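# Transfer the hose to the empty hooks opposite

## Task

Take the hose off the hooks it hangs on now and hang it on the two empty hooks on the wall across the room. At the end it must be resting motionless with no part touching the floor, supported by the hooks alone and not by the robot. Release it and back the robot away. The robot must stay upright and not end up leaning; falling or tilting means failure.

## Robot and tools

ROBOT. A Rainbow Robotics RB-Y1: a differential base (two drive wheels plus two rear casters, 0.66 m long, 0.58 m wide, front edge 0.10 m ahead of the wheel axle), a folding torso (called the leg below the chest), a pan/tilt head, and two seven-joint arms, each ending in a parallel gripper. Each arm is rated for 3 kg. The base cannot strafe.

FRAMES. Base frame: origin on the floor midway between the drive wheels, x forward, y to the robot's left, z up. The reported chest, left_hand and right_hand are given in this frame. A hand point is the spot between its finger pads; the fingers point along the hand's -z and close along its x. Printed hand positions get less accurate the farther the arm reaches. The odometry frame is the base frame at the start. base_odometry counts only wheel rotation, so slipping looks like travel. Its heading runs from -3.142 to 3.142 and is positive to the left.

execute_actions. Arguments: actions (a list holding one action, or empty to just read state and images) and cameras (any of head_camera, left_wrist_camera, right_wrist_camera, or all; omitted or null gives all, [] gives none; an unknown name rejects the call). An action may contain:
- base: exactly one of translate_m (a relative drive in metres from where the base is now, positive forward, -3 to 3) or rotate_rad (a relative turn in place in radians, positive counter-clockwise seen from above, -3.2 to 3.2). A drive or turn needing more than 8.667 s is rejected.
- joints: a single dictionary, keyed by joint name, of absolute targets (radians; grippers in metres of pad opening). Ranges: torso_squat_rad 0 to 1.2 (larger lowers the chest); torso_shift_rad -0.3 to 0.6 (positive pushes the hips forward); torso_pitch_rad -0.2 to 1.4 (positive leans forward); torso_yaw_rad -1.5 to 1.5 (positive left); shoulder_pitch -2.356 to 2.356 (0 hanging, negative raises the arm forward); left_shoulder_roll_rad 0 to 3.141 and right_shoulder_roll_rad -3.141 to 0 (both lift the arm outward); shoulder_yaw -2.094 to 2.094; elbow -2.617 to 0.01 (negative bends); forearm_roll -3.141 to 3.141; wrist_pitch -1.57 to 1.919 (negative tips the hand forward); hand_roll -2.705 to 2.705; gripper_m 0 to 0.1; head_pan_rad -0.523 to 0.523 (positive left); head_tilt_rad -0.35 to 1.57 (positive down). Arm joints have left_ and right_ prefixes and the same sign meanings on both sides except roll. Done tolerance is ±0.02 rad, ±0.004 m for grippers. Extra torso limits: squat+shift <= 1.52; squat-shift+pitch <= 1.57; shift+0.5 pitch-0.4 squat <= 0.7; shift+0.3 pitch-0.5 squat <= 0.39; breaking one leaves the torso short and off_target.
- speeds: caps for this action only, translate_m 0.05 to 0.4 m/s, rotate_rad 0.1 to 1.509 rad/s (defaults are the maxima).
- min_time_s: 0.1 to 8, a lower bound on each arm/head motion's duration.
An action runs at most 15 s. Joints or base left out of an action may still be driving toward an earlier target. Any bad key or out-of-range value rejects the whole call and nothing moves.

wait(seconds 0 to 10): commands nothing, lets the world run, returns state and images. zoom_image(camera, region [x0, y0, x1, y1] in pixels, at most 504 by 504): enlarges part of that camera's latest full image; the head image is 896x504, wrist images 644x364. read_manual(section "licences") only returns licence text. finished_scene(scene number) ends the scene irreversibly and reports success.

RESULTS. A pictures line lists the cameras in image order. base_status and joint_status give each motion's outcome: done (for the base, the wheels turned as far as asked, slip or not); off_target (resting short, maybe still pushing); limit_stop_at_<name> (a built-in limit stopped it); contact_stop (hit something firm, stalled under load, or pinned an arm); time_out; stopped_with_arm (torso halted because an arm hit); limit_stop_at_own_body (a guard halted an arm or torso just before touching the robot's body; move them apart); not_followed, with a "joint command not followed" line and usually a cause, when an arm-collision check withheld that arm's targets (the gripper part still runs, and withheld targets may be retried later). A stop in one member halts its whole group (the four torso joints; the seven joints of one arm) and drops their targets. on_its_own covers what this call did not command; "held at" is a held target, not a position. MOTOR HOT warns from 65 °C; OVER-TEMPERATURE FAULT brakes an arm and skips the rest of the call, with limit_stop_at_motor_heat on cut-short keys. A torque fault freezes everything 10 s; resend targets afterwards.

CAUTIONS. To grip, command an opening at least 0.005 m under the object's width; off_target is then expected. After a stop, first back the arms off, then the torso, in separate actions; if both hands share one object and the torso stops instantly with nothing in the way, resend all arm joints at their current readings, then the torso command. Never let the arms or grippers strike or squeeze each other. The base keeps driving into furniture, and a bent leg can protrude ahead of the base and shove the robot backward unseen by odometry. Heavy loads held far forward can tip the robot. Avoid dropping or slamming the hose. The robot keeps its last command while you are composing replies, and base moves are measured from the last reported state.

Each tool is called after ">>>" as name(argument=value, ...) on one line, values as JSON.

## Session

>>> execute_actions(actions=[], cameras=["head_camera"])

Scene clock: 0.00 s.
base_odometry: x=+0.000 y=+0.000 heading=+0.000 (m, m, rad; odometry frame)
base_status: not commanded
joint_positions: torso_squat_rad=+0.350 torso_shift_rad=+0.000 torso_pitch_rad=+0.002 torso_yaw_rad=+0.000 left_shoulder_pitch_rad=+0.023 left_shoulder_roll_rad=+0.002 left_shoulder_yaw_rad=-0.009 left_elbow_rad=-0.212 left_forearm_roll_rad=-0.055 left_wrist_pitch_rad=-0.031 left_hand_roll_rad=+0.017 left_gripper_m=+0.099 right_shoulder_pitch_rad=+0.048 right_shoulder_roll_rad=-0.028 right_shoulder_yaw_rad=-0.047 right_elbow_rad=-0.235 right_forearm_roll_rad=+0.009 right_wrist_pitch_rad=+0.002 right_hand_roll_rad=+0.041 right_gripper_m=+0.100 head_pan_rad=+0.000 head_tilt_rad=+0.400
joint_status: not commanded
chest: x=-0.2273 y=-0.0005 z=+1.2475 quat_wxyz=(+1.000, +0.000, +0.001, +0.000) (m; base frame)
left_hand: x=-0.1345 y=+0.2210 z=+0.5687 quat_wxyz=(+0.994, +0.003, -0.110, -0.020) (m; base frame)
right_hand: x=-0.1497 y=-0.2483 z=+0.5669 quat_wxyz=(+0.995, -0.020, -0.093, -0.005) (m; base frame)
pictures: head_camera
camera_calibration (this result's frames):
head_camera: T_world_to_cam=[[0.0674802, -0.997323, 0.0281499, -0.0353033], [-0.429875, -0.0545238, -0.901241, 1.27662], [0.900363, 0.048715, -0.432404, 0.757176], [0, 0, 0, 1]] pos_world=[-0.130563, -0.0024882, 1.47895]
Images, in order (width x height): head_camera 896x504.

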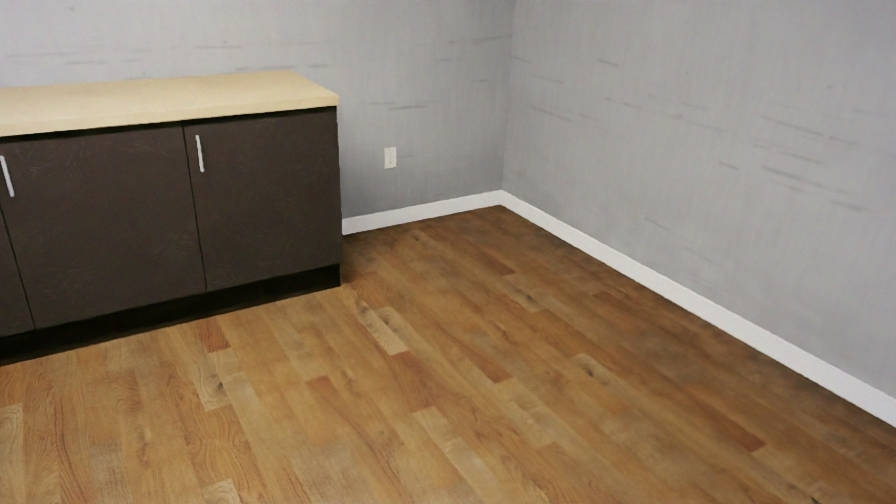

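>>> execute_actions(actions=[{"base": {"rotate_rad": -0.98}, "joints": {"head_tilt_rad": 0.22}}], cameras=["head_camera"])

Scene clock: 3.57 s.
base_odometry: x=+0.000 y=+0.000 heading=-0.980 (m, m, rad; odometry frame)
base_status: done
joint_positions: torso_squat_rad=+0.350 torso_shift_rad=+0.000 torso_pitch_rad=+0.002 torso_yaw_rad=+0.000 left_shoulder_pitch_rad=+0.023 left_shoulder_roll_rad=+0.002 left_shoulder_yaw_rad=-0.009 left_elbow_rad=-0.212 left_forearm_roll_rad=-0.055 left_wrist_pitch_rad=-0.031 left_hand_roll_rad=+0.017 left_gripper_m=+0.099 right_shoulder_pitch_rad=+0.048 right_shoulder_roll_rad=-0.028 right_shoulder_yaw_rad=-0.047 right_elbow_rad=-0.235 right_forearm_roll_rad=+0.009 right_wrist_pitch_rad=+0.002 right_hand_roll_rad=+0.041 right_gripper_m=+0.100 head_pan_rad=+0.000 head_tilt_rad=+0.220
joint_status: all done
chest: x=-0.2273 y=-0.0005 z=+1.2475 quat_wxyz=(+1.000, +0.000, +0.001, +0.000) (m; base frame)
left_hand: x=-0.1345 y=+0.2210 z=+0.5687 quat_wxyz=(+0.994, +0.002, -0.110, -0.020) (m; base frame)
right_hand: x=-0.1497 y=-0.2483 z=+0.5670 quat_wxyz=(+0.995, -0.020, -0.093, -0.005) (m; base frame)
pictures: head_camera
camera_calibration (this result's frames):
head_camera: T_world_to_cam=[[0.0612903, -0.997327, 0.0397754, -0.0533688], [-0.261356, -0.054496, -0.963703, 1.40158], [0.963295, 0.0486701, -0.263997, 0.526311], [0, 0, 0, 1]] pos_world=[-0.137411, -0.00246142, 1.49177]
Images, in order (width x height): head_camera 896x504.

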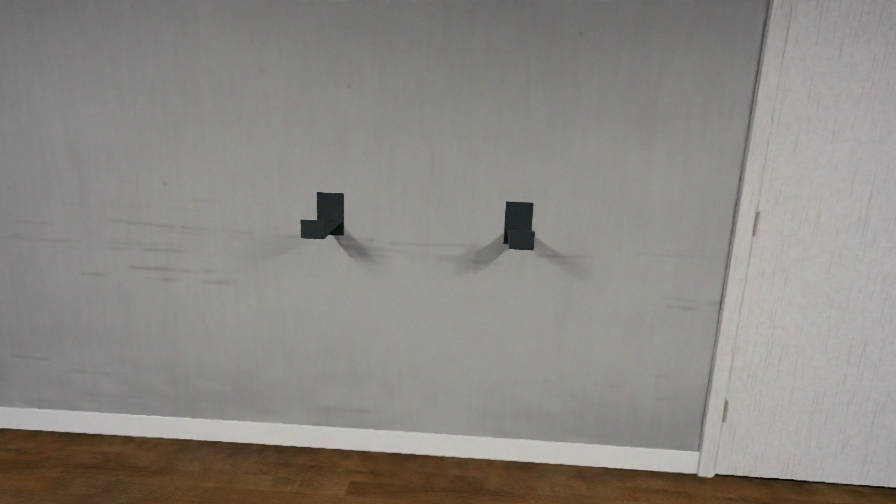

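>>> execute_actions(actions=[{"base": {"rotate_rad": 3.01}}], cameras=["head_camera"])

Scene clock: 10.27 s.
base_odometry: x=+0.000 y=+0.000 heading=+2.030 (m, m, rad; odometry frame)
base_status: done
joint_positions: torso_squat_rad=+0.350 torso_shift_rad=+0.000 torso_pitch_rad=+0.001 torso_yaw_rad=+0.000 left_shoulder_pitch_rad=+0.023 left_shoulder_roll_rad=+0.002 left_shoulder_yaw_rad=-0.009 left_elbow_rad=-0.212 left_forearm_roll_rad=-0.055 left_wrist_pitch_rad=-0.031 left_hand_roll_rad=+0.017 left_gripper_m=+0.099 right_shoulder_pitch_rad=+0.048 right_shoulder_roll_rad=-0.028 right_shoulder_yaw_rad=-0.047 right_elbow_rad=-0.235 right_forearm_roll_rad=+0.009 right_wrist_pitch_rad=+0.002 right_hand_roll_rad=+0.041 right_gripper_m=+0.100 head_pan_rad=+0.000 head_tilt_rad=+0.220
joint_status: not commanded
chest: x=-0.2274 y=-0.0005 z=+1.2475 quat_wxyz=(+1.000, +0.000, +0.001, +0.000) (m; base frame)
left_hand: x=-0.1346 y=+0.2209 z=+0.5687 quat_wxyz=(+0.994, +0.002, -0.110, -0.020) (m; base frame)
right_hand: x=-0.1497 y=-0.2483 z=+0.5670 quat_wxyz=(+0.995, -0.020, -0.093, -0.005) (m; base frame)
pictures: head_camera
camera_calibration (this result's frames):
head_camera: T_world_to_cam=[[0.0612863, -0.997327, 0.039777, -0.0533789], [-0.261263, -0.0544917, -0.963728, 1.4016], [0.96332, 0.048671, -0.263904, 0.526277], [0, 0, 0, 1]] pos_world=[-0.137514, -0.00247494, 1.49178]
Images, in order (width x height): head_camera 896x504.

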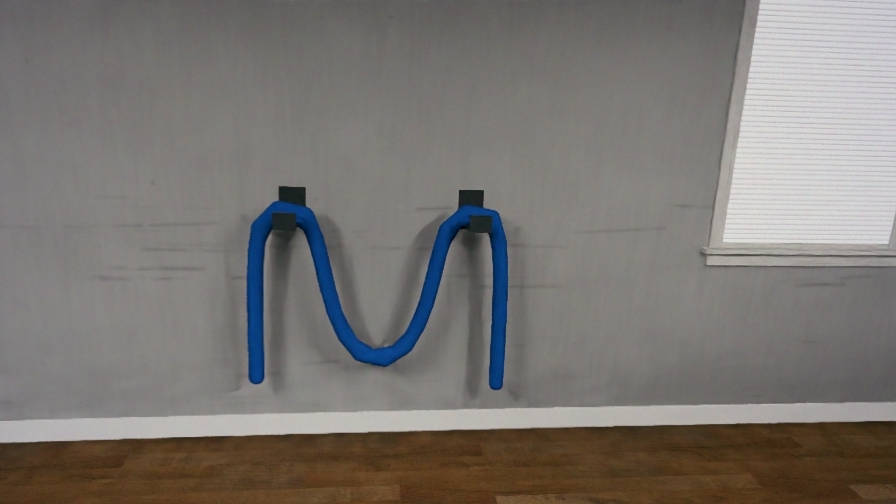

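>>> execute_actions(actions=[{"base": {"rotate_rad": 0.168}}], cameras=[])

>>> execute_actions(actions=[{"base": {"translate_m": 1.45}, "joints": {"head_tilt_rad": 0.45, "torso_squat_rad": 0.25, "left_shoulder_pitch_rad": -1.205, "left_shoulder_roll_rad": 0.442, "left_shoulder_yaw_rad": 0.401, "left_elbow_rad": -0.637, "left_forearm_roll_rad": 0, "left_wrist_pitch_rad": 1.87, "left_hand_roll_rad": -0.221, "right_shoulder_pitch_rad": -1.311, "right_shoulder_roll_rad": -0.553, "right_shoulder_yaw_rad": -0.4, "right_elbow_rad": -0.347, "right_forearm_roll_rad": 0, "right_wrist_pitch_rad": 1.75, "right_hand_roll_rad": 0.284}, "min_time_s": 3}], cameras=["head_camera"])

Scene clock: 13.27 s.
base_odometry: x=+0.000 y=+0.000 heading=+2.198 (m, m, rad; odometry frame)
base_status: done
joint_positions: torso_squat_rad=+0.350 torso_shift_rad=+0.000 torso_pitch_rad=+0.001 torso_yaw_rad=+0.000 left_shoulder_pitch_rad=+0.023 left_shoulder_roll_rad=+0.002 left_shoulder_yaw_rad=-0.009 left_elbow_rad=-0.212 left_forearm_roll_rad=-0.055 left_wrist_pitch_rad=-0.031 left_hand_roll_rad=+0.017 left_gripper_m=+0.099 right_shoulder_pitch_rad=+0.048 right_shoulder_roll_rad=-0.028 right_shoulder_yaw_rad=-0.047 right_elbow_rad=-0.235 right_forearm_roll_rad=+0.009 right_wrist_pitch_rad=+0.002 right_hand_roll_rad=+0.041 right_gripper_m=+0.100 head_pan_rad=+0.000 head_tilt_rad=+0.220
joint_status: not commanded
chest: x=-0.2273 y=-0.0005 z=+1.2475 quat_wxyz=(+1.000, +0.000, +0.001, +0.000) (m; base frame)
left_hand: x=-0.1346 y=+0.2210 z=+0.5687 quat_wxyz=(+0.994, +0.002, -0.110, -0.020) (m; base frame)
right_hand: x=-0.1497 y=-0.2483 z=+0.5669 quat_wxyz=(+0.995, -0.020, -0.093, -0.005) (m; base frame)
pictures: none
No camera images: the call's "cameras" was empty. Leave "cameras" out to get every camera's image.

Scene clock: 18.27 s.
base_odometry: x=-0.851 y=+1.174 heading=+2.198 (m, m, rad; odometry frame)
base_status: done
joint_positions: torso_squat_rad=+0.250 torso_shift_rad=+0.000 torso_pitch_rad=+0.002 torso_yaw_rad=+0.000 left_shoulder_pitch_rad=-1.205 left_shoulder_roll_rad=+0.442 left_shoulder_yaw_rad=+0.401 left_elbow_rad=-0.637 left_forearm_roll_rad=+0.000 left_wrist_pitch_rad=+1.870 left_hand_roll_rad=-0.221 left_gripper_m=+0.099 right_shoulder_pitch_rad=-1.311 right_shoulder_roll_rad=-0.553 right_shoulder_yaw_rad=-0.400 right_elbow_rad=-0.347 right_forearm_roll_rad=+0.000 right_wrist_pitch_rad=+1.750 right_hand_roll_rad=+0.284 right_gripper_m=+0.100 head_pan_rad=+0.000 head_tilt_rad=+0.450
joint_status: all done
chest: x=-0.2273 y=-0.0005 z=+1.2682 quat_wxyz=(+1.000, +0.000, +0.001, +0.000) (m; base frame)
left_hand: x=+0.2913 y=+0.3359 z=+1.1164 quat_wxyz=(+1.000, +0.003, -0.014, +0.000) (m; base frame)
right_hand: x=+0.2858 y=-0.3704 z=+1.1163 quat_wxyz=(+1.000, +0.000, +0.001, +0.000) (m; base frame)
pictures: head_camera
camera_calibration (this result's frames):
head_camera: T_world_to_cam=[[0.0688099, -0.997322, 0.0247832, -0.0306782], [-0.474091, -0.0545473, -0.878785, 1.25318], [0.877783, 0.0487196, -0.476575, 0.826322], [0, 0, 0, 1]] pos_world=[-0.129099, -0.00249656, 1.49584]
Images, in order (width x height): head_camera 896x504.

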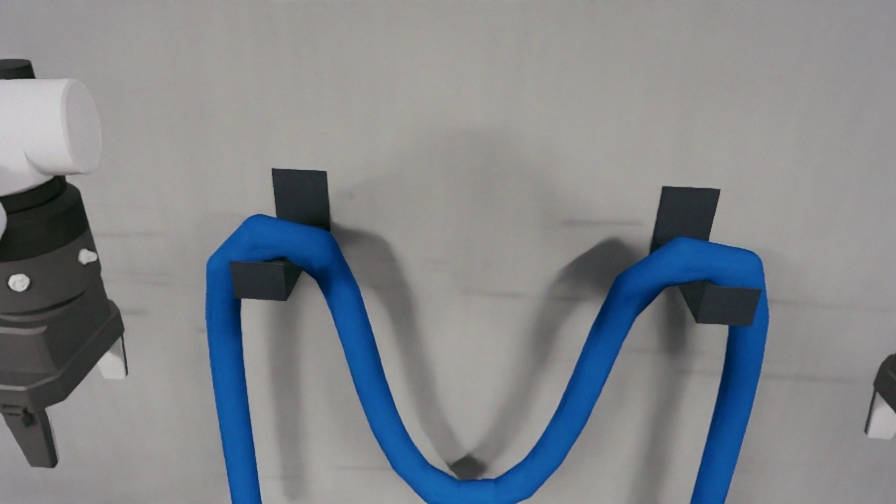

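>>> execute_actions(actions=[{"base": {"translate_m": 0.495}, "joints": {"head_tilt_rad": 0.75, "torso_squat_rad": 0.42, "left_gripper_m": 0.09}}])

Scene clock: 21.70 s.
base_odometry: x=-1.142 y=+1.575 heading=+2.198 (m, m, rad; odometry frame)
base_status: done
joint_positions: torso_squat_rad=+0.420 torso_shift_rad=+0.000 torso_pitch_rad=+0.002 torso_yaw_rad=+0.000 left_shoulder_pitch_rad=-1.205 left_shoulder_roll_rad=+0.442 left_shoulder_yaw_rad=+0.401 left_elbow_rad=-0.637 left_forearm_roll_rad=+0.000 left_wrist_pitch_rad=+1.870 left_hand_roll_rad=-0.221 left_gripper_m=+0.090 right_shoulder_pitch_rad=-1.311 right_shoulder_roll_rad=-0.553 right_shoulder_yaw_rad=-0.400 right_elbow_rad=-0.347 right_forearm_roll_rad=+0.000 right_wrist_pitch_rad=+1.750 right_hand_roll_rad=+0.284 right_gripper_m=+0.100 head_pan_rad=+0.000 head_tilt_rad=+0.750
joint_status: all done
chest: x=-0.2273 y=-0.0005 z=+1.2291 quat_wxyz=(+1.000, +0.000, +0.001, +0.000) (m; base frame)
left_hand: x=+0.2913 y=+0.3359 z=+1.0774 quat_wxyz=(+1.000, +0.003, -0.014, +0.000) (m; base frame)
right_hand: x=+0.2857 y=-0.3704 z=+1.0772 quat_wxyz=(+1.000, +0.000, +0.001, +0.000) (m; base frame)
pictures: head_camera, left_wrist_camera, right_wrist_camera
camera_calibration (this result's frames):
head_camera: T_world_to_cam=[[0.0731579, -0.997315, 0.00339404, 0.00177759], [-0.712607, -0.0546535, -0.699431, 0.913615], [0.697738, 0.0487503, -0.714692, 1.11112], [0, 0, 0, 1]] pos_world=[-0.124353, -0.0024624, 1.43311]
left_wrist_camera: T_world_to_cam=[[0.9997, -0.0223031, 0.010104, -0.289873], [-0.023634, -0.771112, 0.636261, -0.38789], [-0.00639931, -0.636309, -0.771408, 1.12954], [0, 0, 0, 1]] pos_world=[0.287847, 0.413168, 1.12107]
right_wrist_camera: T_world_to_cam=[[-0.998651, 0.0031903, 0.0518272, 0.222628], [0.034933, 0.779747, 0.62512, -0.356362], [-0.0384178, 0.626087, -0.778806, 1.16615], [0, 0, 0, 1]] pos_world=[0.279578, -0.452948, 1.11943]
Images, in order (width x height): head_camera 896x504, left_wrist_camera 644x364, right_wrist_camera 644x364.

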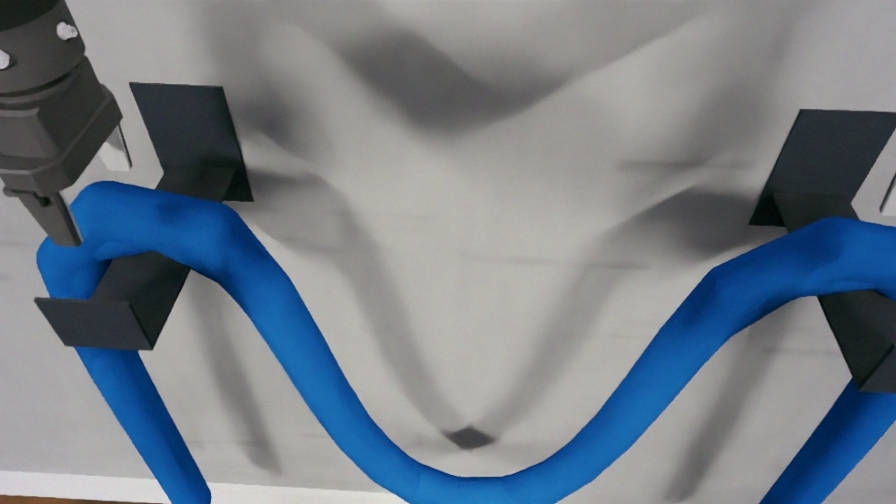

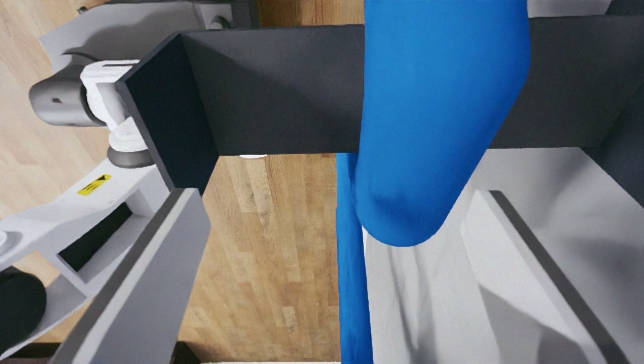

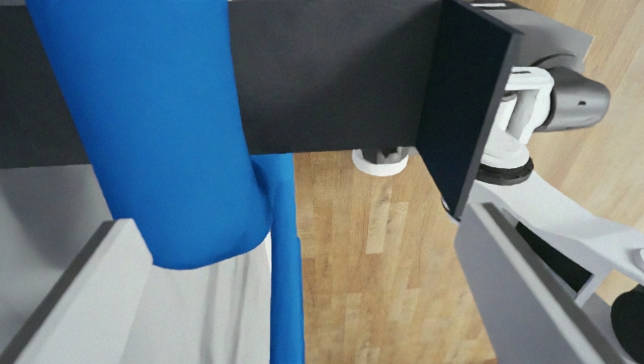

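>>> execute_actions(actions=[{"base": {"translate_m": 0.056}, "joints": {"torso_squat_rad": 0.47, "left_gripper_m": 0.1}}], cameras=["left_wrist_camera", "right_wrist_camera"])

Scene clock: 23.77 s.
base_odometry: x=-1.175 y=+1.620 heading=+2.199 (m, m, rad; odometry frame)
base_status: done
joint_positions: torso_squat_rad=+0.470 torso_shift_rad=+0.000 torso_pitch_rad=+0.001 torso_yaw_rad=+0.000 left_shoulder_pitch_rad=-1.205 left_shoulder_roll_rad=+0.442 left_shoulder_yaw_rad=+0.401 left_elbow_rad=-0.637 left_forearm_roll_rad=+0.000 left_wrist_pitch_rad=+1.870 left_hand_roll_rad=-0.221 left_gripper_m=+0.099 right_shoulder_pitch_rad=-1.311 right_shoulder_roll_rad=-0.553 right_shoulder_yaw_rad=-0.400 right_elbow_rad=-0.347 right_forearm_roll_rad=+0.000 right_wrist_pitch_rad=+1.750 right_hand_roll_rad=+0.284 right_gripper_m=+0.100 head_pan_rad=+0.000 head_tilt_rad=+0.750
joint_status: all done
chest: x=-0.2273 y=-0.0005 z=+1.2140 quat_wxyz=(+1.000, +0.000, +0.001, +0.000) (m; base frame)
left_hand: x=+0.2912 y=+0.3360 z=+1.0623 quat_wxyz=(+1.000, +0.003, -0.014, +0.000) (m; base frame)
right_hand: x=+0.2857 y=-0.3704 z=+1.0622 quat_wxyz=(+1.000, +0.000, +0.001, +0.000) (m; base frame)
pictures: left_wrist_camera, right_wrist_camera
camera_calibration (this result's frames):
left_wrist_camera: T_world_to_cam=[[0.9997, -0.0222922, 0.0101401, -0.289742], [-0.0236486, -0.771111, 0.636262, -0.378303], [-0.00636452, -0.636311, -0.771407, 1.11794], [0, 0, 0, 1]] pos_world=[0.287824, 0.413183, 1.10602]
right_wrist_camera: T_world_to_cam=[[-0.998656, 0.00319284, 0.0517294, 0.223508], [0.0348735, 0.77975, 0.625119, -0.346961], [-0.0383401, 0.626083, -0.778813, 1.15443], [0, 0, 0, 1]] pos_world=[0.279568, -0.452941, 1.10442]
Images, in order (width x height): left_wrist_camera 644x364, right_wrist_camera 644x364.

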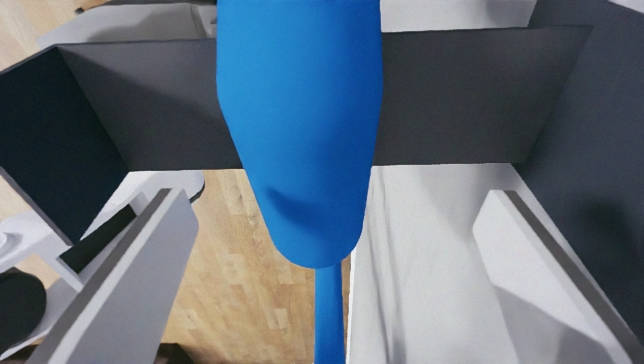

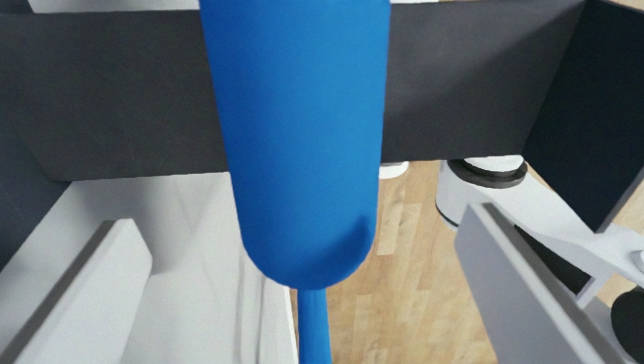

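>>> execute_actions(actions=[{"joints": {"torso_squat_rad": 0.645, "left_wrist_pitch_rad": 1.91}}])

Scene clock: 25.53 s.
base_odometry: x=-1.175 y=+1.620 heading=+2.199 (m, m, rad; odometry frame)
base_status: not commanded
joint_positions: torso_squat_rad=+0.645 torso_shift_rad=+0.000 torso_pitch_rad=+0.001 torso_yaw_rad=+0.000 left_shoulder_pitch_rad=-1.205 left_shoulder_roll_rad=+0.442 left_shoulder_yaw_rad=+0.401 left_elbow_rad=-0.637 left_forearm_roll_rad=+0.000 left_wrist_pitch_rad=+1.910 left_hand_roll_rad=-0.221 left_gripper_m=+0.099 right_shoulder_pitch_rad=-1.311 right_shoulder_roll_rad=-0.553 right_shoulder_yaw_rad=-0.400 right_elbow_rad=-0.347 right_forearm_roll_rad=+0.000 right_wrist_pitch_rad=+1.750 right_hand_roll_rad=+0.284 right_gripper_m=+0.100 head_pan_rad=+0.000 head_tilt_rad=+0.750
joint_status: all done
chest: x=-0.2274 y=-0.0005 z=+1.1493 quat_wxyz=(+1.000, +0.000, +0.001, +0.000) (m; base frame)
left_hand: x=+0.2822 y=+0.3340 z=+0.9976 quat_wxyz=(+1.000, -0.001, +0.005, +0.000) (m; base frame)
right_hand: x=+0.2857 y=-0.3703 z=+0.9976 quat_wxyz=(+1.000, +0.000, +0.001, +0.000) (m; base frame)
pictures: head_camera, left_wrist_camera, right_wrist_camera
camera_calibration (this result's frames):
head_camera: T_world_to_cam=[[0.0731571, -0.997315, 0.00340537, 0.00209602], [-0.7125, -0.0546534, -0.699541, 0.857887], [0.697848, 0.0487501, -0.714585, 1.05407], [0, 0, 0, 1]] pos_world=[-0.124487, -0.00240898, 1.35334]
left_wrist_camera: T_world_to_cam=[[0.999343, -0.0223403, -0.0285563, -0.241354], [0.00127301, -0.765507, 0.643426, -0.354887], [-0.0362344, -0.643039, -0.764976, 1.07094], [0, 0, 0, 1]] pos_world=[0.280452, 0.411593, 1.04069]
right_wrist_camera: T_world_to_cam=[[-0.998665, 0.00318021, 0.0515532, 0.226981], [0.0347539, 0.779741, 0.625137, -0.306579], [-0.03821, 0.626094, -0.778811, 1.10402], [0, 0, 0, 1]] pos_world=[0.279517, -0.452889, 1.03977]
Images, in order (width x height): head_camera 896x504, left_wrist_camera 644x364, right_wrist_camera 644x364.

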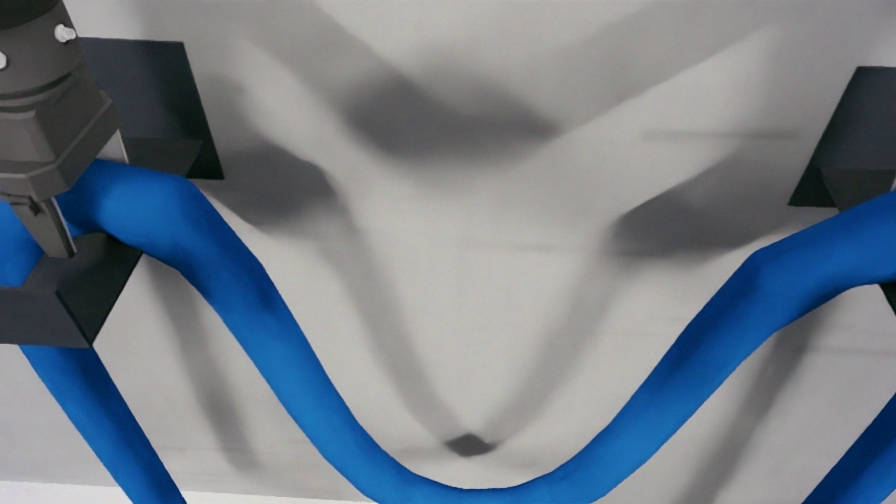

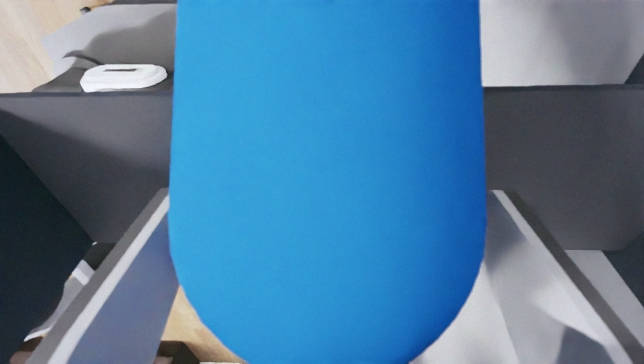

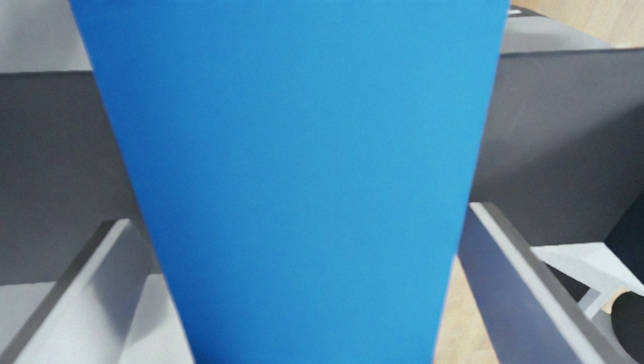

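>>> execute_actions(actions=[{"joints": {"left_gripper_m": 0.04, "right_gripper_m": 0.04}}], cameras=[])

>>> execute_actions(actions=[{"joints": {"torso_squat_rad": 0.2, "head_tilt_rad": 0.9}}], cameras=["head_camera"])

Scene clock: 26.83 s.
base_odometry: x=-1.175 y=+1.620 heading=+2.199 (m, m, rad; odometry frame)
base_status: not commanded
joint_positions: torso_squat_rad=+0.645 torso_shift_rad=+0.000 torso_pitch_rad=+0.001 torso_yaw_rad=+0.000 left_shoulder_pitch_rad=-1.205 left_shoulder_roll_rad=+0.442 left_shoulder_yaw_rad=+0.401 left_elbow_rad=-0.637 left_forearm_roll_rad=+0.000 left_wrist_pitch_rad=+1.910 left_hand_roll_rad=-0.221 left_gripper_m=+0.058 right_shoulder_pitch_rad=-1.311 right_shoulder_roll_rad=-0.553 right_shoulder_yaw_rad=-0.400 right_elbow_rad=-0.347 right_forearm_roll_rad=+0.000 right_wrist_pitch_rad=+1.750 right_hand_roll_rad=+0.284 right_gripper_m=+0.059 head_pan_rad=+0.000 head_tilt_rad=+0.750
joint_status: left_gripper_m off_target (ended at +0.058, target +0.040); right_gripper_m off_target (ended at +0.059, target +0.040)
chest: x=-0.2274 y=-0.0005 z=+1.1493 quat_wxyz=(+1.000, +0.000, +0.001, +0.000) (m; base frame)
left_hand: x=+0.2822 y=+0.3340 z=+0.9976 quat_wxyz=(+1.000, -0.001, +0.005, +0.000) (m; base frame)
right_hand: x=+0.2857 y=-0.3703 z=+0.9976 quat_wxyz=(+1.000, +0.000, +0.001, +0.000) (m; base frame)
pictures: none
No camera images: the call's "cameras" was empty. Leave "cameras" out to get every camera's image.

Scene clock: 29.10 s.
base_odometry: x=-1.175 y=+1.620 heading=+2.199 (m, m, rad; odometry frame)
base_status: not commanded
joint_positions: torso_squat_rad=+0.200 torso_shift_rad=+0.001 torso_pitch_rad=+0.002 torso_yaw_rad=+0.000 left_shoulder_pitch_rad=-1.204 left_shoulder_roll_rad=+0.442 left_shoulder_yaw_rad=+0.401 left_elbow_rad=-0.637 left_forearm_roll_rad=+0.000 left_wrist_pitch_rad=+1.910 left_hand_roll_rad=-0.221 left_gripper_m=+0.058 right_shoulder_pitch_rad=-1.311 right_shoulder_roll_rad=-0.553 right_shoulder_yaw_rad=-0.400 right_elbow_rad=-0.347 right_forearm_roll_rad=+0.000 right_wrist_pitch_rad=+1.750 right_hand_roll_rad=+0.284 right_gripper_m=+0.059 head_pan_rad=+0.000 head_tilt_rad=+0.900
joint_status: all done
chest: x=-0.2270 y=-0.0005 z=+1.2760 quat_wxyz=(+1.000, +0.000, +0.001, +0.000) (m; base frame)
left_hand: x=+0.2822 y=+0.3340 z=+1.1234 quat_wxyz=(+1.000, -0.001, +0.006, +0.000) (m; base frame)
right_hand: x=+0.2858 y=-0.3704 z=+1.1236 quat_wxyz=(+1.000, +0.000, +0.001, +0.000) (m; base frame)
pictures: head_camera
camera_calibration (this result's frames):
head_camera: T_world_to_cam=[[0.0728885, -0.997311, -0.00758227, 0.0177058], [-0.809422, -0.0547115, -0.584673, 0.757495], [0.582686, 0.0487532, -0.811234, 1.2633], [0, 0, 0, 1]] pos_world=[-0.124267, -0.00248818, 1.46786]
Images, in order (width x height): head_camera 896x504.

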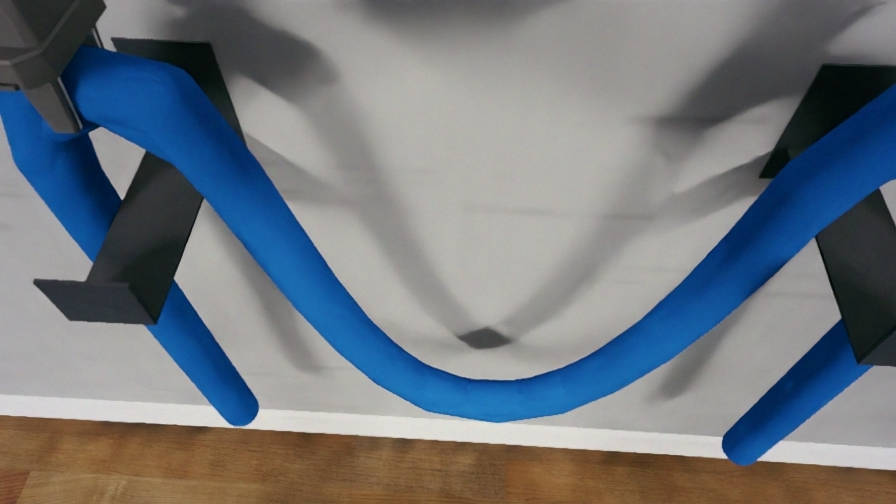

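>>> execute_actions(actions=[{"base": {"translate_m": -0.75}, "joints": {"head_tilt_rad": 0.25}, "speeds": {"translate_m": 0.3}}], cameras=[])

>>> execute_actions(actions=[{"base": {"rotate_rad": -3.07}, "speeds": {"rotate_rad": 1.1}}], cameras=["head_camera"])

Scene clock: 33.57 s.
base_odometry: x=-0.734 y=+1.013 heading=+2.200 (m, m, rad; odometry frame)
base_status: done
joint_positions: torso_squat_rad=+0.200 torso_shift_rad=+0.000 torso_pitch_rad=+0.002 torso_yaw_rad=+0.000 left_shoulder_pitch_rad=-1.204 left_shoulder_roll_rad=+0.442 left_shoulder_yaw_rad=+0.401 left_elbow_rad=-0.637 left_forearm_roll_rad=+0.000 left_wrist_pitch_rad=+1.910 left_hand_roll_rad=-0.221 left_gripper_m=+0.058 right_shoulder_pitch_rad=-1.311 right_shoulder_roll_rad=-0.553 right_shoulder_yaw_rad=-0.400 right_elbow_rad=-0.347 right_forearm_roll_rad=+0.000 right_wrist_pitch_rad=+1.750 right_hand_roll_rad=+0.284 right_gripper_m=+0.059 head_pan_rad=+0.000 head_tilt_rad=+0.250
joint_status: all done
chest: x=-0.2271 y=-0.0005 z=+1.2760 quat_wxyz=(+1.000, +0.000, +0.001, +0.000) (m; base frame)
left_hand: x=+0.2821 y=+0.3340 z=+1.1235 quat_wxyz=(+1.000, -0.001, +0.006, +0.000) (m; base frame)
right_hand: x=+0.2857 y=-0.3704 z=+1.1237 quat_wxyz=(+1.000, +0.000, +0.001, +0.000) (m; base frame)
pictures: none
No camera images: the call's "cameras" was empty. Leave "cameras" out to get every camera's image.

Scene clock: 38.87 s.
base_odometry: x=-0.734 y=+1.013 heading=-0.870 (m, m, rad; odometry frame)
base_status: done
joint_positions: torso_squat_rad=+0.200 torso_shift_rad=+0.000 torso_pitch_rad=+0.002 torso_yaw_rad=+0.000 left_shoulder_pitch_rad=-1.204 left_shoulder_roll_rad=+0.442 left_shoulder_yaw_rad=+0.401 left_elbow_rad=-0.637 left_forearm_roll_rad=+0.000 left_wrist_pitch_rad=+1.910 left_hand_roll_rad=-0.221 left_gripper_m=+0.058 right_shoulder_pitch_rad=-1.311 right_shoulder_roll_rad=-0.553 right_shoulder_yaw_rad=-0.400 right_elbow_rad=-0.347 right_forearm_roll_rad=+0.000 right_wrist_pitch_rad=+1.750 right_hand_roll_rad=+0.284 right_gripper_m=+0.059 head_pan_rad=+0.000 head_tilt_rad=+0.250
joint_status: not commanded
chest: x=-0.2271 y=-0.0006 z=+1.2760 quat_wxyz=(+1.000, +0.000, +0.001, +0.000) (m; base frame)
left_hand: x=+0.2821 y=+0.3340 z=+1.1235 quat_wxyz=(+1.000, -0.001, +0.006, +0.000) (m; base frame)
right_hand: x=+0.2856 y=-0.3704 z=+1.1236 quat_wxyz=(+1.000, +0.000, +0.001, +0.000) (m; base frame)
pictures: head_camera
camera_calibration (this result's frames):
head_camera: T_world_to_cam=[[0.0624807, -0.997328, 0.0378617, -0.0515156], [-0.290367, -0.0544595, -0.955364, 1.41077], [0.954873, 0.0486981, -0.292993, 0.574709], [0, 0, 0, 1]] pos_world=[-0.135914, -0.00253498, 1.51814]
Images, in order (width x height): head_camera 896x504.

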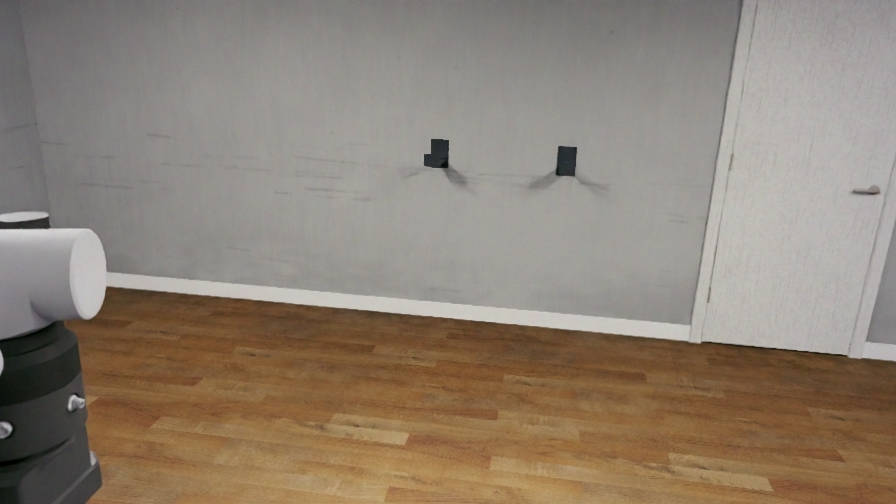

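>>> zoom_image(camera="head_camera", region=[100, 120, 604, 360])

>>> zoom_image(camera="head_camera", region=[400, 120, 720, 360])

Region (100, 120, 604, 360) of head_camera's 896x504 image, scaled by 1.000; it fills the top 240 rows of this view, and the rest is white.

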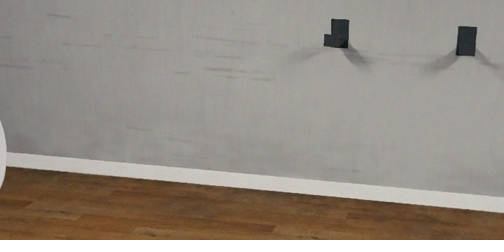

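Region (400, 120, 720, 360) of head_camera's 896x504 image, scaled by 1.575, with more detail than that image has; it fills the top 378 rows of this view, and the rest is white.

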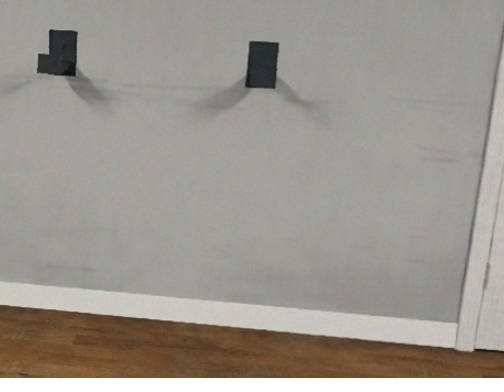

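>>> execute_actions(actions=[{"base": {"translate_m": 2.6}, "joints": {"head_tilt_rad": 0.5}}], cameras=[])

>>> execute_actions(actions=[{"base": {"rotate_rad": -0.086}}], cameras=["head_camera"])

Scene clock: 48.17 s.
base_odometry: x=+0.943 y=-0.974 heading=-0.870 (m, m, rad; odometry frame)
base_status: done
joint_positions: torso_squat_rad=+0.200 torso_shift_rad=+0.001 torso_pitch_rad=+0.002 torso_yaw_rad=+0.000 left_shoulder_pitch_rad=-1.204 left_shoulder_roll_rad=+0.442 left_shoulder_yaw_rad=+0.401 left_elbow_rad=-0.637 left_forearm_roll_rad=+0.000 left_wrist_pitch_rad=+1.910 left_hand_roll_rad=-0.221 left_gripper_m=+0.058 right_shoulder_pitch_rad=-1.311 right_shoulder_roll_rad=-0.553 right_shoulder_yaw_rad=-0.400 right_elbow_rad=-0.347 right_forearm_roll_rad=+0.000 right_wrist_pitch_rad=+1.750 right_hand_roll_rad=+0.284 right_gripper_m=+0.059 head_pan_rad=+0.000 head_tilt_rad=+0.500
joint_status: all done
chest: x=-0.2270 y=-0.0006 z=+1.2760 quat_wxyz=(+1.000, +0.000, +0.001, +0.000) (m; base frame)
left_hand: x=+0.2822 y=+0.3340 z=+1.1234 quat_wxyz=(+1.000, -0.001, +0.006, +0.000) (m; base frame)
right_hand: x=+0.2857 y=-0.3704 z=+1.1235 quat_wxyz=(+1.000, +0.000, +0.001, +0.000) (m; base frame)
pictures: none
No camera images: the call's "cameras" was empty. Leave "cameras" out to get every camera's image.

Scene clock: 49.57 s.
base_odometry: x=+0.943 y=-0.974 heading=-0.955 (m, m, rad; odometry frame)
base_status: done
joint_positions: torso_squat_rad=+0.200 torso_shift_rad=+0.001 torso_pitch_rad=+0.002 torso_yaw_rad=+0.000 left_shoulder_pitch_rad=-1.204 left_shoulder_roll_rad=+0.442 left_shoulder_yaw_rad=+0.401 left_elbow_rad=-0.637 left_forearm_roll_rad=+0.000 left_wrist_pitch_rad=+1.910 left_hand_roll_rad=-0.221 left_gripper_m=+0.058 right_shoulder_pitch_rad=-1.311 right_shoulder_roll_rad=-0.553 right_shoulder_yaw_rad=-0.400 right_elbow_rad=-0.347 right_forearm_roll_rad=+0.000 right_wrist_pitch_rad=+1.750 right_hand_roll_rad=+0.284 right_gripper_m=+0.059 head_pan_rad=+0.000 head_tilt_rad=+0.500
joint_status: not commanded
chest: x=-0.2270 y=-0.0005 z=+1.2760 quat_wxyz=(+1.000, +0.000, +0.001, +0.000) (m; base frame)
left_hand: x=+0.2822 y=+0.3340 z=+1.1234 quat_wxyz=(+1.000, -0.001, +0.006, +0.000) (m; base frame)
right_hand: x=+0.2857 y=-0.3704 z=+1.1235 quat_wxyz=(+1.000, +0.000, +0.001, +0.000) (m; base frame)
pictures: head_camera
camera_calibration (this result's frames):
head_camera: T_world_to_cam=[[0.069984, -0.997321, 0.0212964, -0.0255085], [-0.517808, -0.0545664, -0.853755, 1.21431], [0.852629, 0.0487217, -0.52024, 0.889043], [0, 0, 0, 1]] pos_world=[-0.127458, -0.00249519, 1.49978]
Images, in order (width x height): head_camera 896x504.

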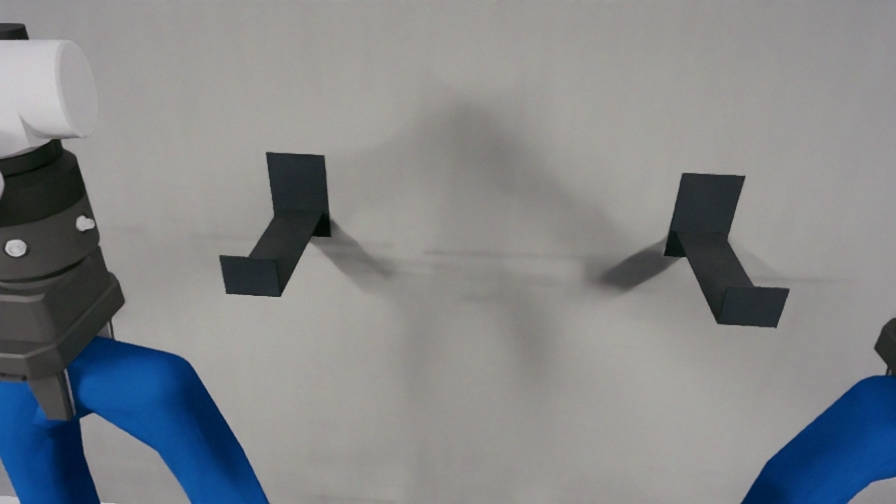

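>>> execute_actions(actions=[{"base": {"translate_m": 0.475}, "joints": {"head_tilt_rad": 0.9}, "speeds": {"translate_m": 0.3}}])

Scene clock: 52.83 s.
base_odometry: x=+1.217 y=-1.362 heading=-0.956 (m, m, rad; odometry frame)
base_status: done
joint_positions: torso_squat_rad=+0.200 torso_shift_rad=+0.001 torso_pitch_rad=+0.002 torso_yaw_rad=+0.000 left_shoulder_pitch_rad=-1.204 left_shoulder_roll_rad=+0.442 left_shoulder_yaw_rad=+0.401 left_elbow_rad=-0.637 left_forearm_roll_rad=+0.000 left_wrist_pitch_rad=+1.910 left_hand_roll_rad=-0.221 left_gripper_m=+0.058 right_shoulder_pitch_rad=-1.311 right_shoulder_roll_rad=-0.553 right_shoulder_yaw_rad=-0.400 right_elbow_rad=-0.347 right_forearm_roll_rad=+0.000 right_wrist_pitch_rad=+1.750 right_hand_roll_rad=+0.284 right_gripper_m=+0.059 head_pan_rad=+0.000 head_tilt_rad=+0.900
joint_status: all done
chest: x=-0.2270 y=-0.0005 z=+1.2760 quat_wxyz=(+1.000, +0.000, +0.001, +0.000) (m; base frame)
left_hand: x=+0.2822 y=+0.3340 z=+1.1234 quat_wxyz=(+1.000, -0.001, +0.006, +0.000) (m; base frame)
right_hand: x=+0.2857 y=-0.3704 z=+1.1235 quat_wxyz=(+1.000, +0.000, +0.001, +0.000) (m; base frame)
pictures: head_camera, left_wrist_camera, right_wrist_camera
camera_calibration (this result's frames):
head_camera: T_world_to_cam=[[0.072883, -0.997312, -0.00757791, 0.0177016], [-0.809412, -0.0547087, -0.584688, 0.757525], [0.582701, 0.0487475, -0.811223, 1.26329], [0, 0, 0, 1]] pos_world=[-0.124263, -0.00248513, 1.46786]
left_wrist_camera: T_world_to_cam=[[0.999292, -0.0220925, -0.0304437, -0.235722], [0.00268279, -0.765426, 0.643518, -0.436367], [-0.0375194, -0.643145, -0.764825, 1.16745], [0, 0, 0, 1]] pos_world=[0.280528, 0.411626, 1.16653]
right_wrist_camera: T_world_to_cam=[[-0.998578, 0.00334629, 0.053214, 0.218708], [0.0359337, 0.779569, 0.625285, -0.385768], [-0.0393916, 0.626308, -0.77858, 1.20232], [0, 0, 0, 1]] pos_world=[0.27962, -0.453021, 1.16568]
Images, in order (width x height): head_camera 896x504, left_wrist_camera 644x364, right_wrist_camera 644x364.

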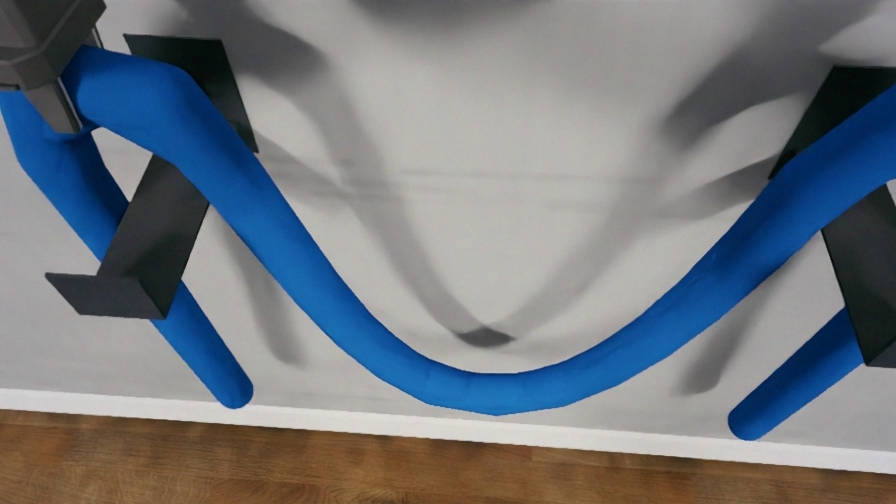

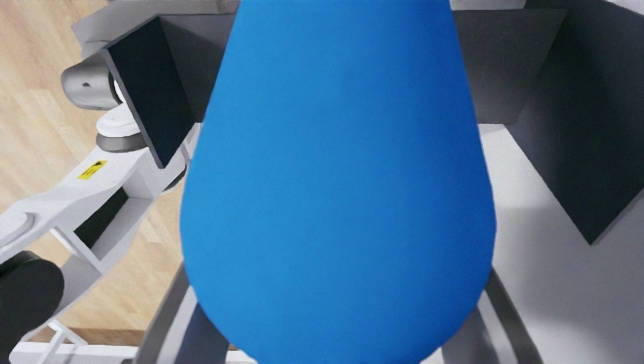

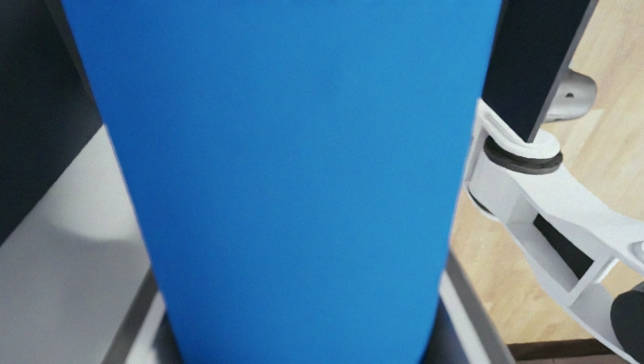

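The hose is over both hooks, so I'll lower it and let go.

>>> execute_actions(actions=[{"joints": {"torso_squat_rad": 0.63, "head_tilt_rad": 0.75}}], cameras=[])

>>> execute_actions(actions=[{"joints": {"left_gripper_m": 0.095, "right_gripper_m": 0.095}}], cameras=["head_camera"])

>>> execute_actions(actions=[{"joints": {"torso_squat_rad": 0.38}}], cameras=[])

>>> execute_actions(actions=[{"base": {"translate_m": -0.7}, "joints": {"head_tilt_rad": 0.55}}], cameras=["head_camera"])

Scene clock: 55.33 s.
base_odometry: x=+1.217 y=-1.362 heading=-0.956 (m, m, rad; odometry frame)
base_status: not commanded
joint_positions: torso_squat_rad=+0.630 torso_shift_rad=+0.000 torso_pitch_rad=+0.001 torso_yaw_rad=+0.000 left_shoulder_pitch_rad=-1.205 left_shoulder_roll_rad=+0.442 left_shoulder_yaw_rad=+0.401 left_elbow_rad=-0.637 left_forearm_roll_rad=+0.000 left_wrist_pitch_rad=+1.910 left_hand_roll_rad=-0.221 left_gripper_m=+0.058 right_shoulder_pitch_rad=-1.311 right_shoulder_roll_rad=-0.554 right_shoulder_yaw_rad=-0.400 right_elbow_rad=-0.347 right_forearm_roll_rad=+0.000 right_wrist_pitch_rad=+1.750 right_hand_roll_rad=+0.284 right_gripper_m=+0.059 head_pan_rad=+0.000 head_tilt_rad=+0.750
joint_status: all done
chest: x=-0.2275 y=-0.0005 z=+1.1555 quat_wxyz=(+1.000, +0.000, +0.001, +0.000) (m; base frame)
left_hand: x=+0.2822 y=+0.3338 z=+1.0041 quat_wxyz=(+1.000, -0.001, +0.005, +0.000) (m; base frame)
right_hand: x=+0.2855 y=-0.3708 z=+1.0041 quat_wxyz=(+1.000, +0.000, +0.000, +0.000) (m; base frame)
pictures: none
No camera images: the call's "cameras" was empty. Leave "cameras" out to get every camera's image.

Scene clock: 56.37 s.
base_odometry: x=+1.217 y=-1.362 heading=-0.956 (m, m, rad; odometry frame)
base_status: not commanded
joint_positions: torso_squat_rad=+0.630 torso_shift_rad=+0.000 torso_pitch_rad=+0.001 torso_yaw_rad=+0.000 left_shoulder_pitch_rad=-1.205 left_shoulder_roll_rad=+0.442 left_shoulder_yaw_rad=+0.401 left_elbow_rad=-0.637 left_forearm_roll_rad=+0.000 left_wrist_pitch_rad=+1.910 left_hand_roll_rad=-0.221 left_gripper_m=+0.095 right_shoulder_pitch_rad=-1.311 right_shoulder_roll_rad=-0.554 right_shoulder_yaw_rad=-0.400 right_elbow_rad=-0.347 right_forearm_roll_rad=+0.000 right_wrist_pitch_rad=+1.750 right_hand_roll_rad=+0.284 right_gripper_m=+0.095 head_pan_rad=+0.000 head_tilt_rad=+0.750
joint_status: all done
chest: x=-0.2275 y=-0.0005 z=+1.1555 quat_wxyz=(+1.000, +0.000, +0.001, +0.000) (m; base frame)
left_hand: x=+0.2822 y=+0.3339 z=+1.0040 quat_wxyz=(+1.000, -0.001, +0.005, +0.000) (m; base frame)
right_hand: x=+0.2856 y=-0.3707 z=+1.0040 quat_wxyz=(+1.000, +0.000, +0.000, +0.000) (m; base frame)
pictures: head_camera
camera_calibration (this result's frames):
head_camera: T_world_to_cam=[[0.0731017, -0.997319, 0.00340451, 0.0020625], [-0.712471, -0.054611, -0.699574, 0.862225], [0.697884, 0.0487144, -0.714552, 1.05856], [0, 0, 0, 1]] pos_world=[-0.124595, -0.00242342, 1.35958]
Images, in order (width x height): head_camera 896x504.

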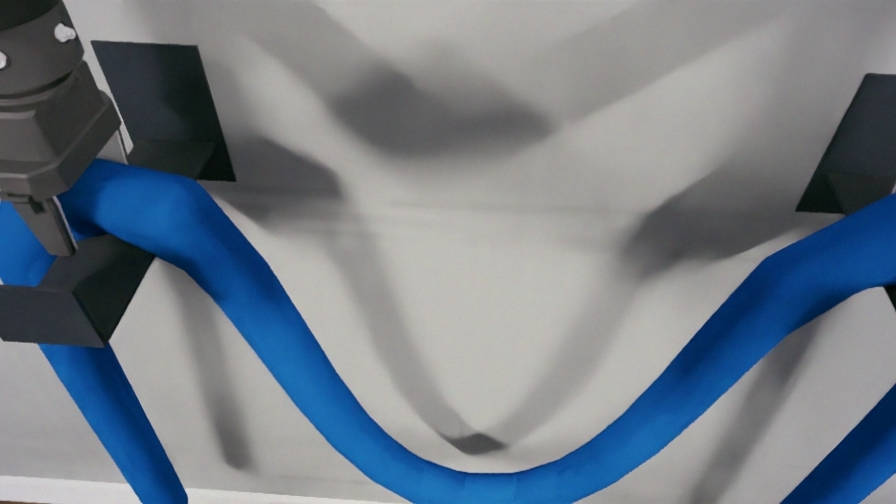

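Scene clock: 58.00 s.
base_odometry: x=+1.217 y=-1.362 heading=-0.956 (m, m, rad; odometry frame)
base_status: not commanded
joint_positions: torso_squat_rad=+0.380 torso_shift_rad=+0.000 torso_pitch_rad=+0.002 torso_yaw_rad=+0.000 left_shoulder_pitch_rad=-1.205 left_shoulder_roll_rad=+0.442 left_shoulder_yaw_rad=+0.401 left_elbow_rad=-0.637 left_forearm_roll_rad=+0.000 left_wrist_pitch_rad=+1.910 left_hand_roll_rad=-0.221 left_gripper_m=+0.095 right_shoulder_pitch_rad=-1.311 right_shoulder_roll_rad=-0.553 right_shoulder_yaw_rad=-0.400 right_elbow_rad=-0.347 right_forearm_roll_rad=+0.000 right_wrist_pitch_rad=+1.750 right_hand_roll_rad=+0.284 right_gripper_m=+0.095 head_pan_rad=+0.000 head_tilt_rad=+0.750
joint_status: all done
chest: x=-0.2273 y=-0.0005 z=+1.2400 quat_wxyz=(+1.000, +0.000, +0.001, +0.000) (m; base frame)
left_hand: x=+0.2823 y=+0.3338 z=+1.0882 quat_wxyz=(+1.000, -0.001, +0.006, +0.000) (m; base frame)
right_hand: x=+0.2857 y=-0.3707 z=+1.0883 quat_wxyz=(+1.000, +0.000, +0.001, +0.000) (m; base frame)
pictures: none
No camera images: the call's "cameras" was empty. Leave "cameras" out to get every camera's image.

Scene clock: 61.33 s.
base_odometry: x=+0.813 y=-0.790 heading=-0.957 (m, m, rad; odometry frame)
base_status: done
joint_positions: torso_squat_rad=+0.380 torso_shift_rad=+0.000 torso_pitch_rad=+0.001 torso_yaw_rad=+0.000 left_shoulder_pitch_rad=-1.205 left_shoulder_roll_rad=+0.442 left_shoulder_yaw_rad=+0.401 left_elbow_rad=-0.637 left_forearm_roll_rad=+0.000 left_wrist_pitch_rad=+1.910 left_hand_roll_rad=-0.221 left_gripper_m=+0.095 right_shoulder_pitch_rad=-1.311 right_shoulder_roll_rad=-0.553 right_shoulder_yaw_rad=-0.400 right_elbow_rad=-0.347 right_forearm_roll_rad=+0.000 right_wrist_pitch_rad=+1.750 right_hand_roll_rad=+0.284 right_gripper_m=+0.095 head_pan_rad=+0.000 head_tilt_rad=+0.550
joint_status: all done
chest: x=-0.2274 y=-0.0005 z=+1.2400 quat_wxyz=(+1.000, +0.000, +0.001, +0.000) (m; base frame)
left_hand: x=+0.2822 y=+0.3339 z=+1.0883 quat_wxyz=(+1.000, -0.001, +0.005, +0.000) (m; base frame)
right_hand: x=+0.2857 y=-0.3707 z=+1.0884 quat_wxyz=(+1.000, +0.000, +0.001, +0.000) (m; base frame)
pictures: head_camera
camera_calibration (this result's frames):
head_camera: T_world_to_cam=[[0.0709317, -0.997322, 0.0178101, -0.0194813], [-0.559414, -0.0545569, -0.827091, 1.13642], [0.825848, 0.0487038, -0.561786, 0.925062], [0, 0, 0, 1]] pos_world=[-0.126849, -0.00248355, 1.45996]
Images, in order (width x height): head_camera 896x504.

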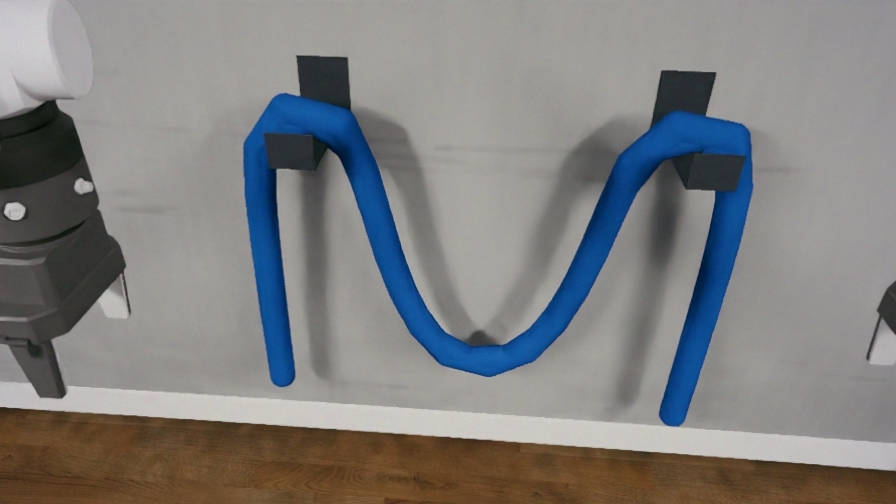

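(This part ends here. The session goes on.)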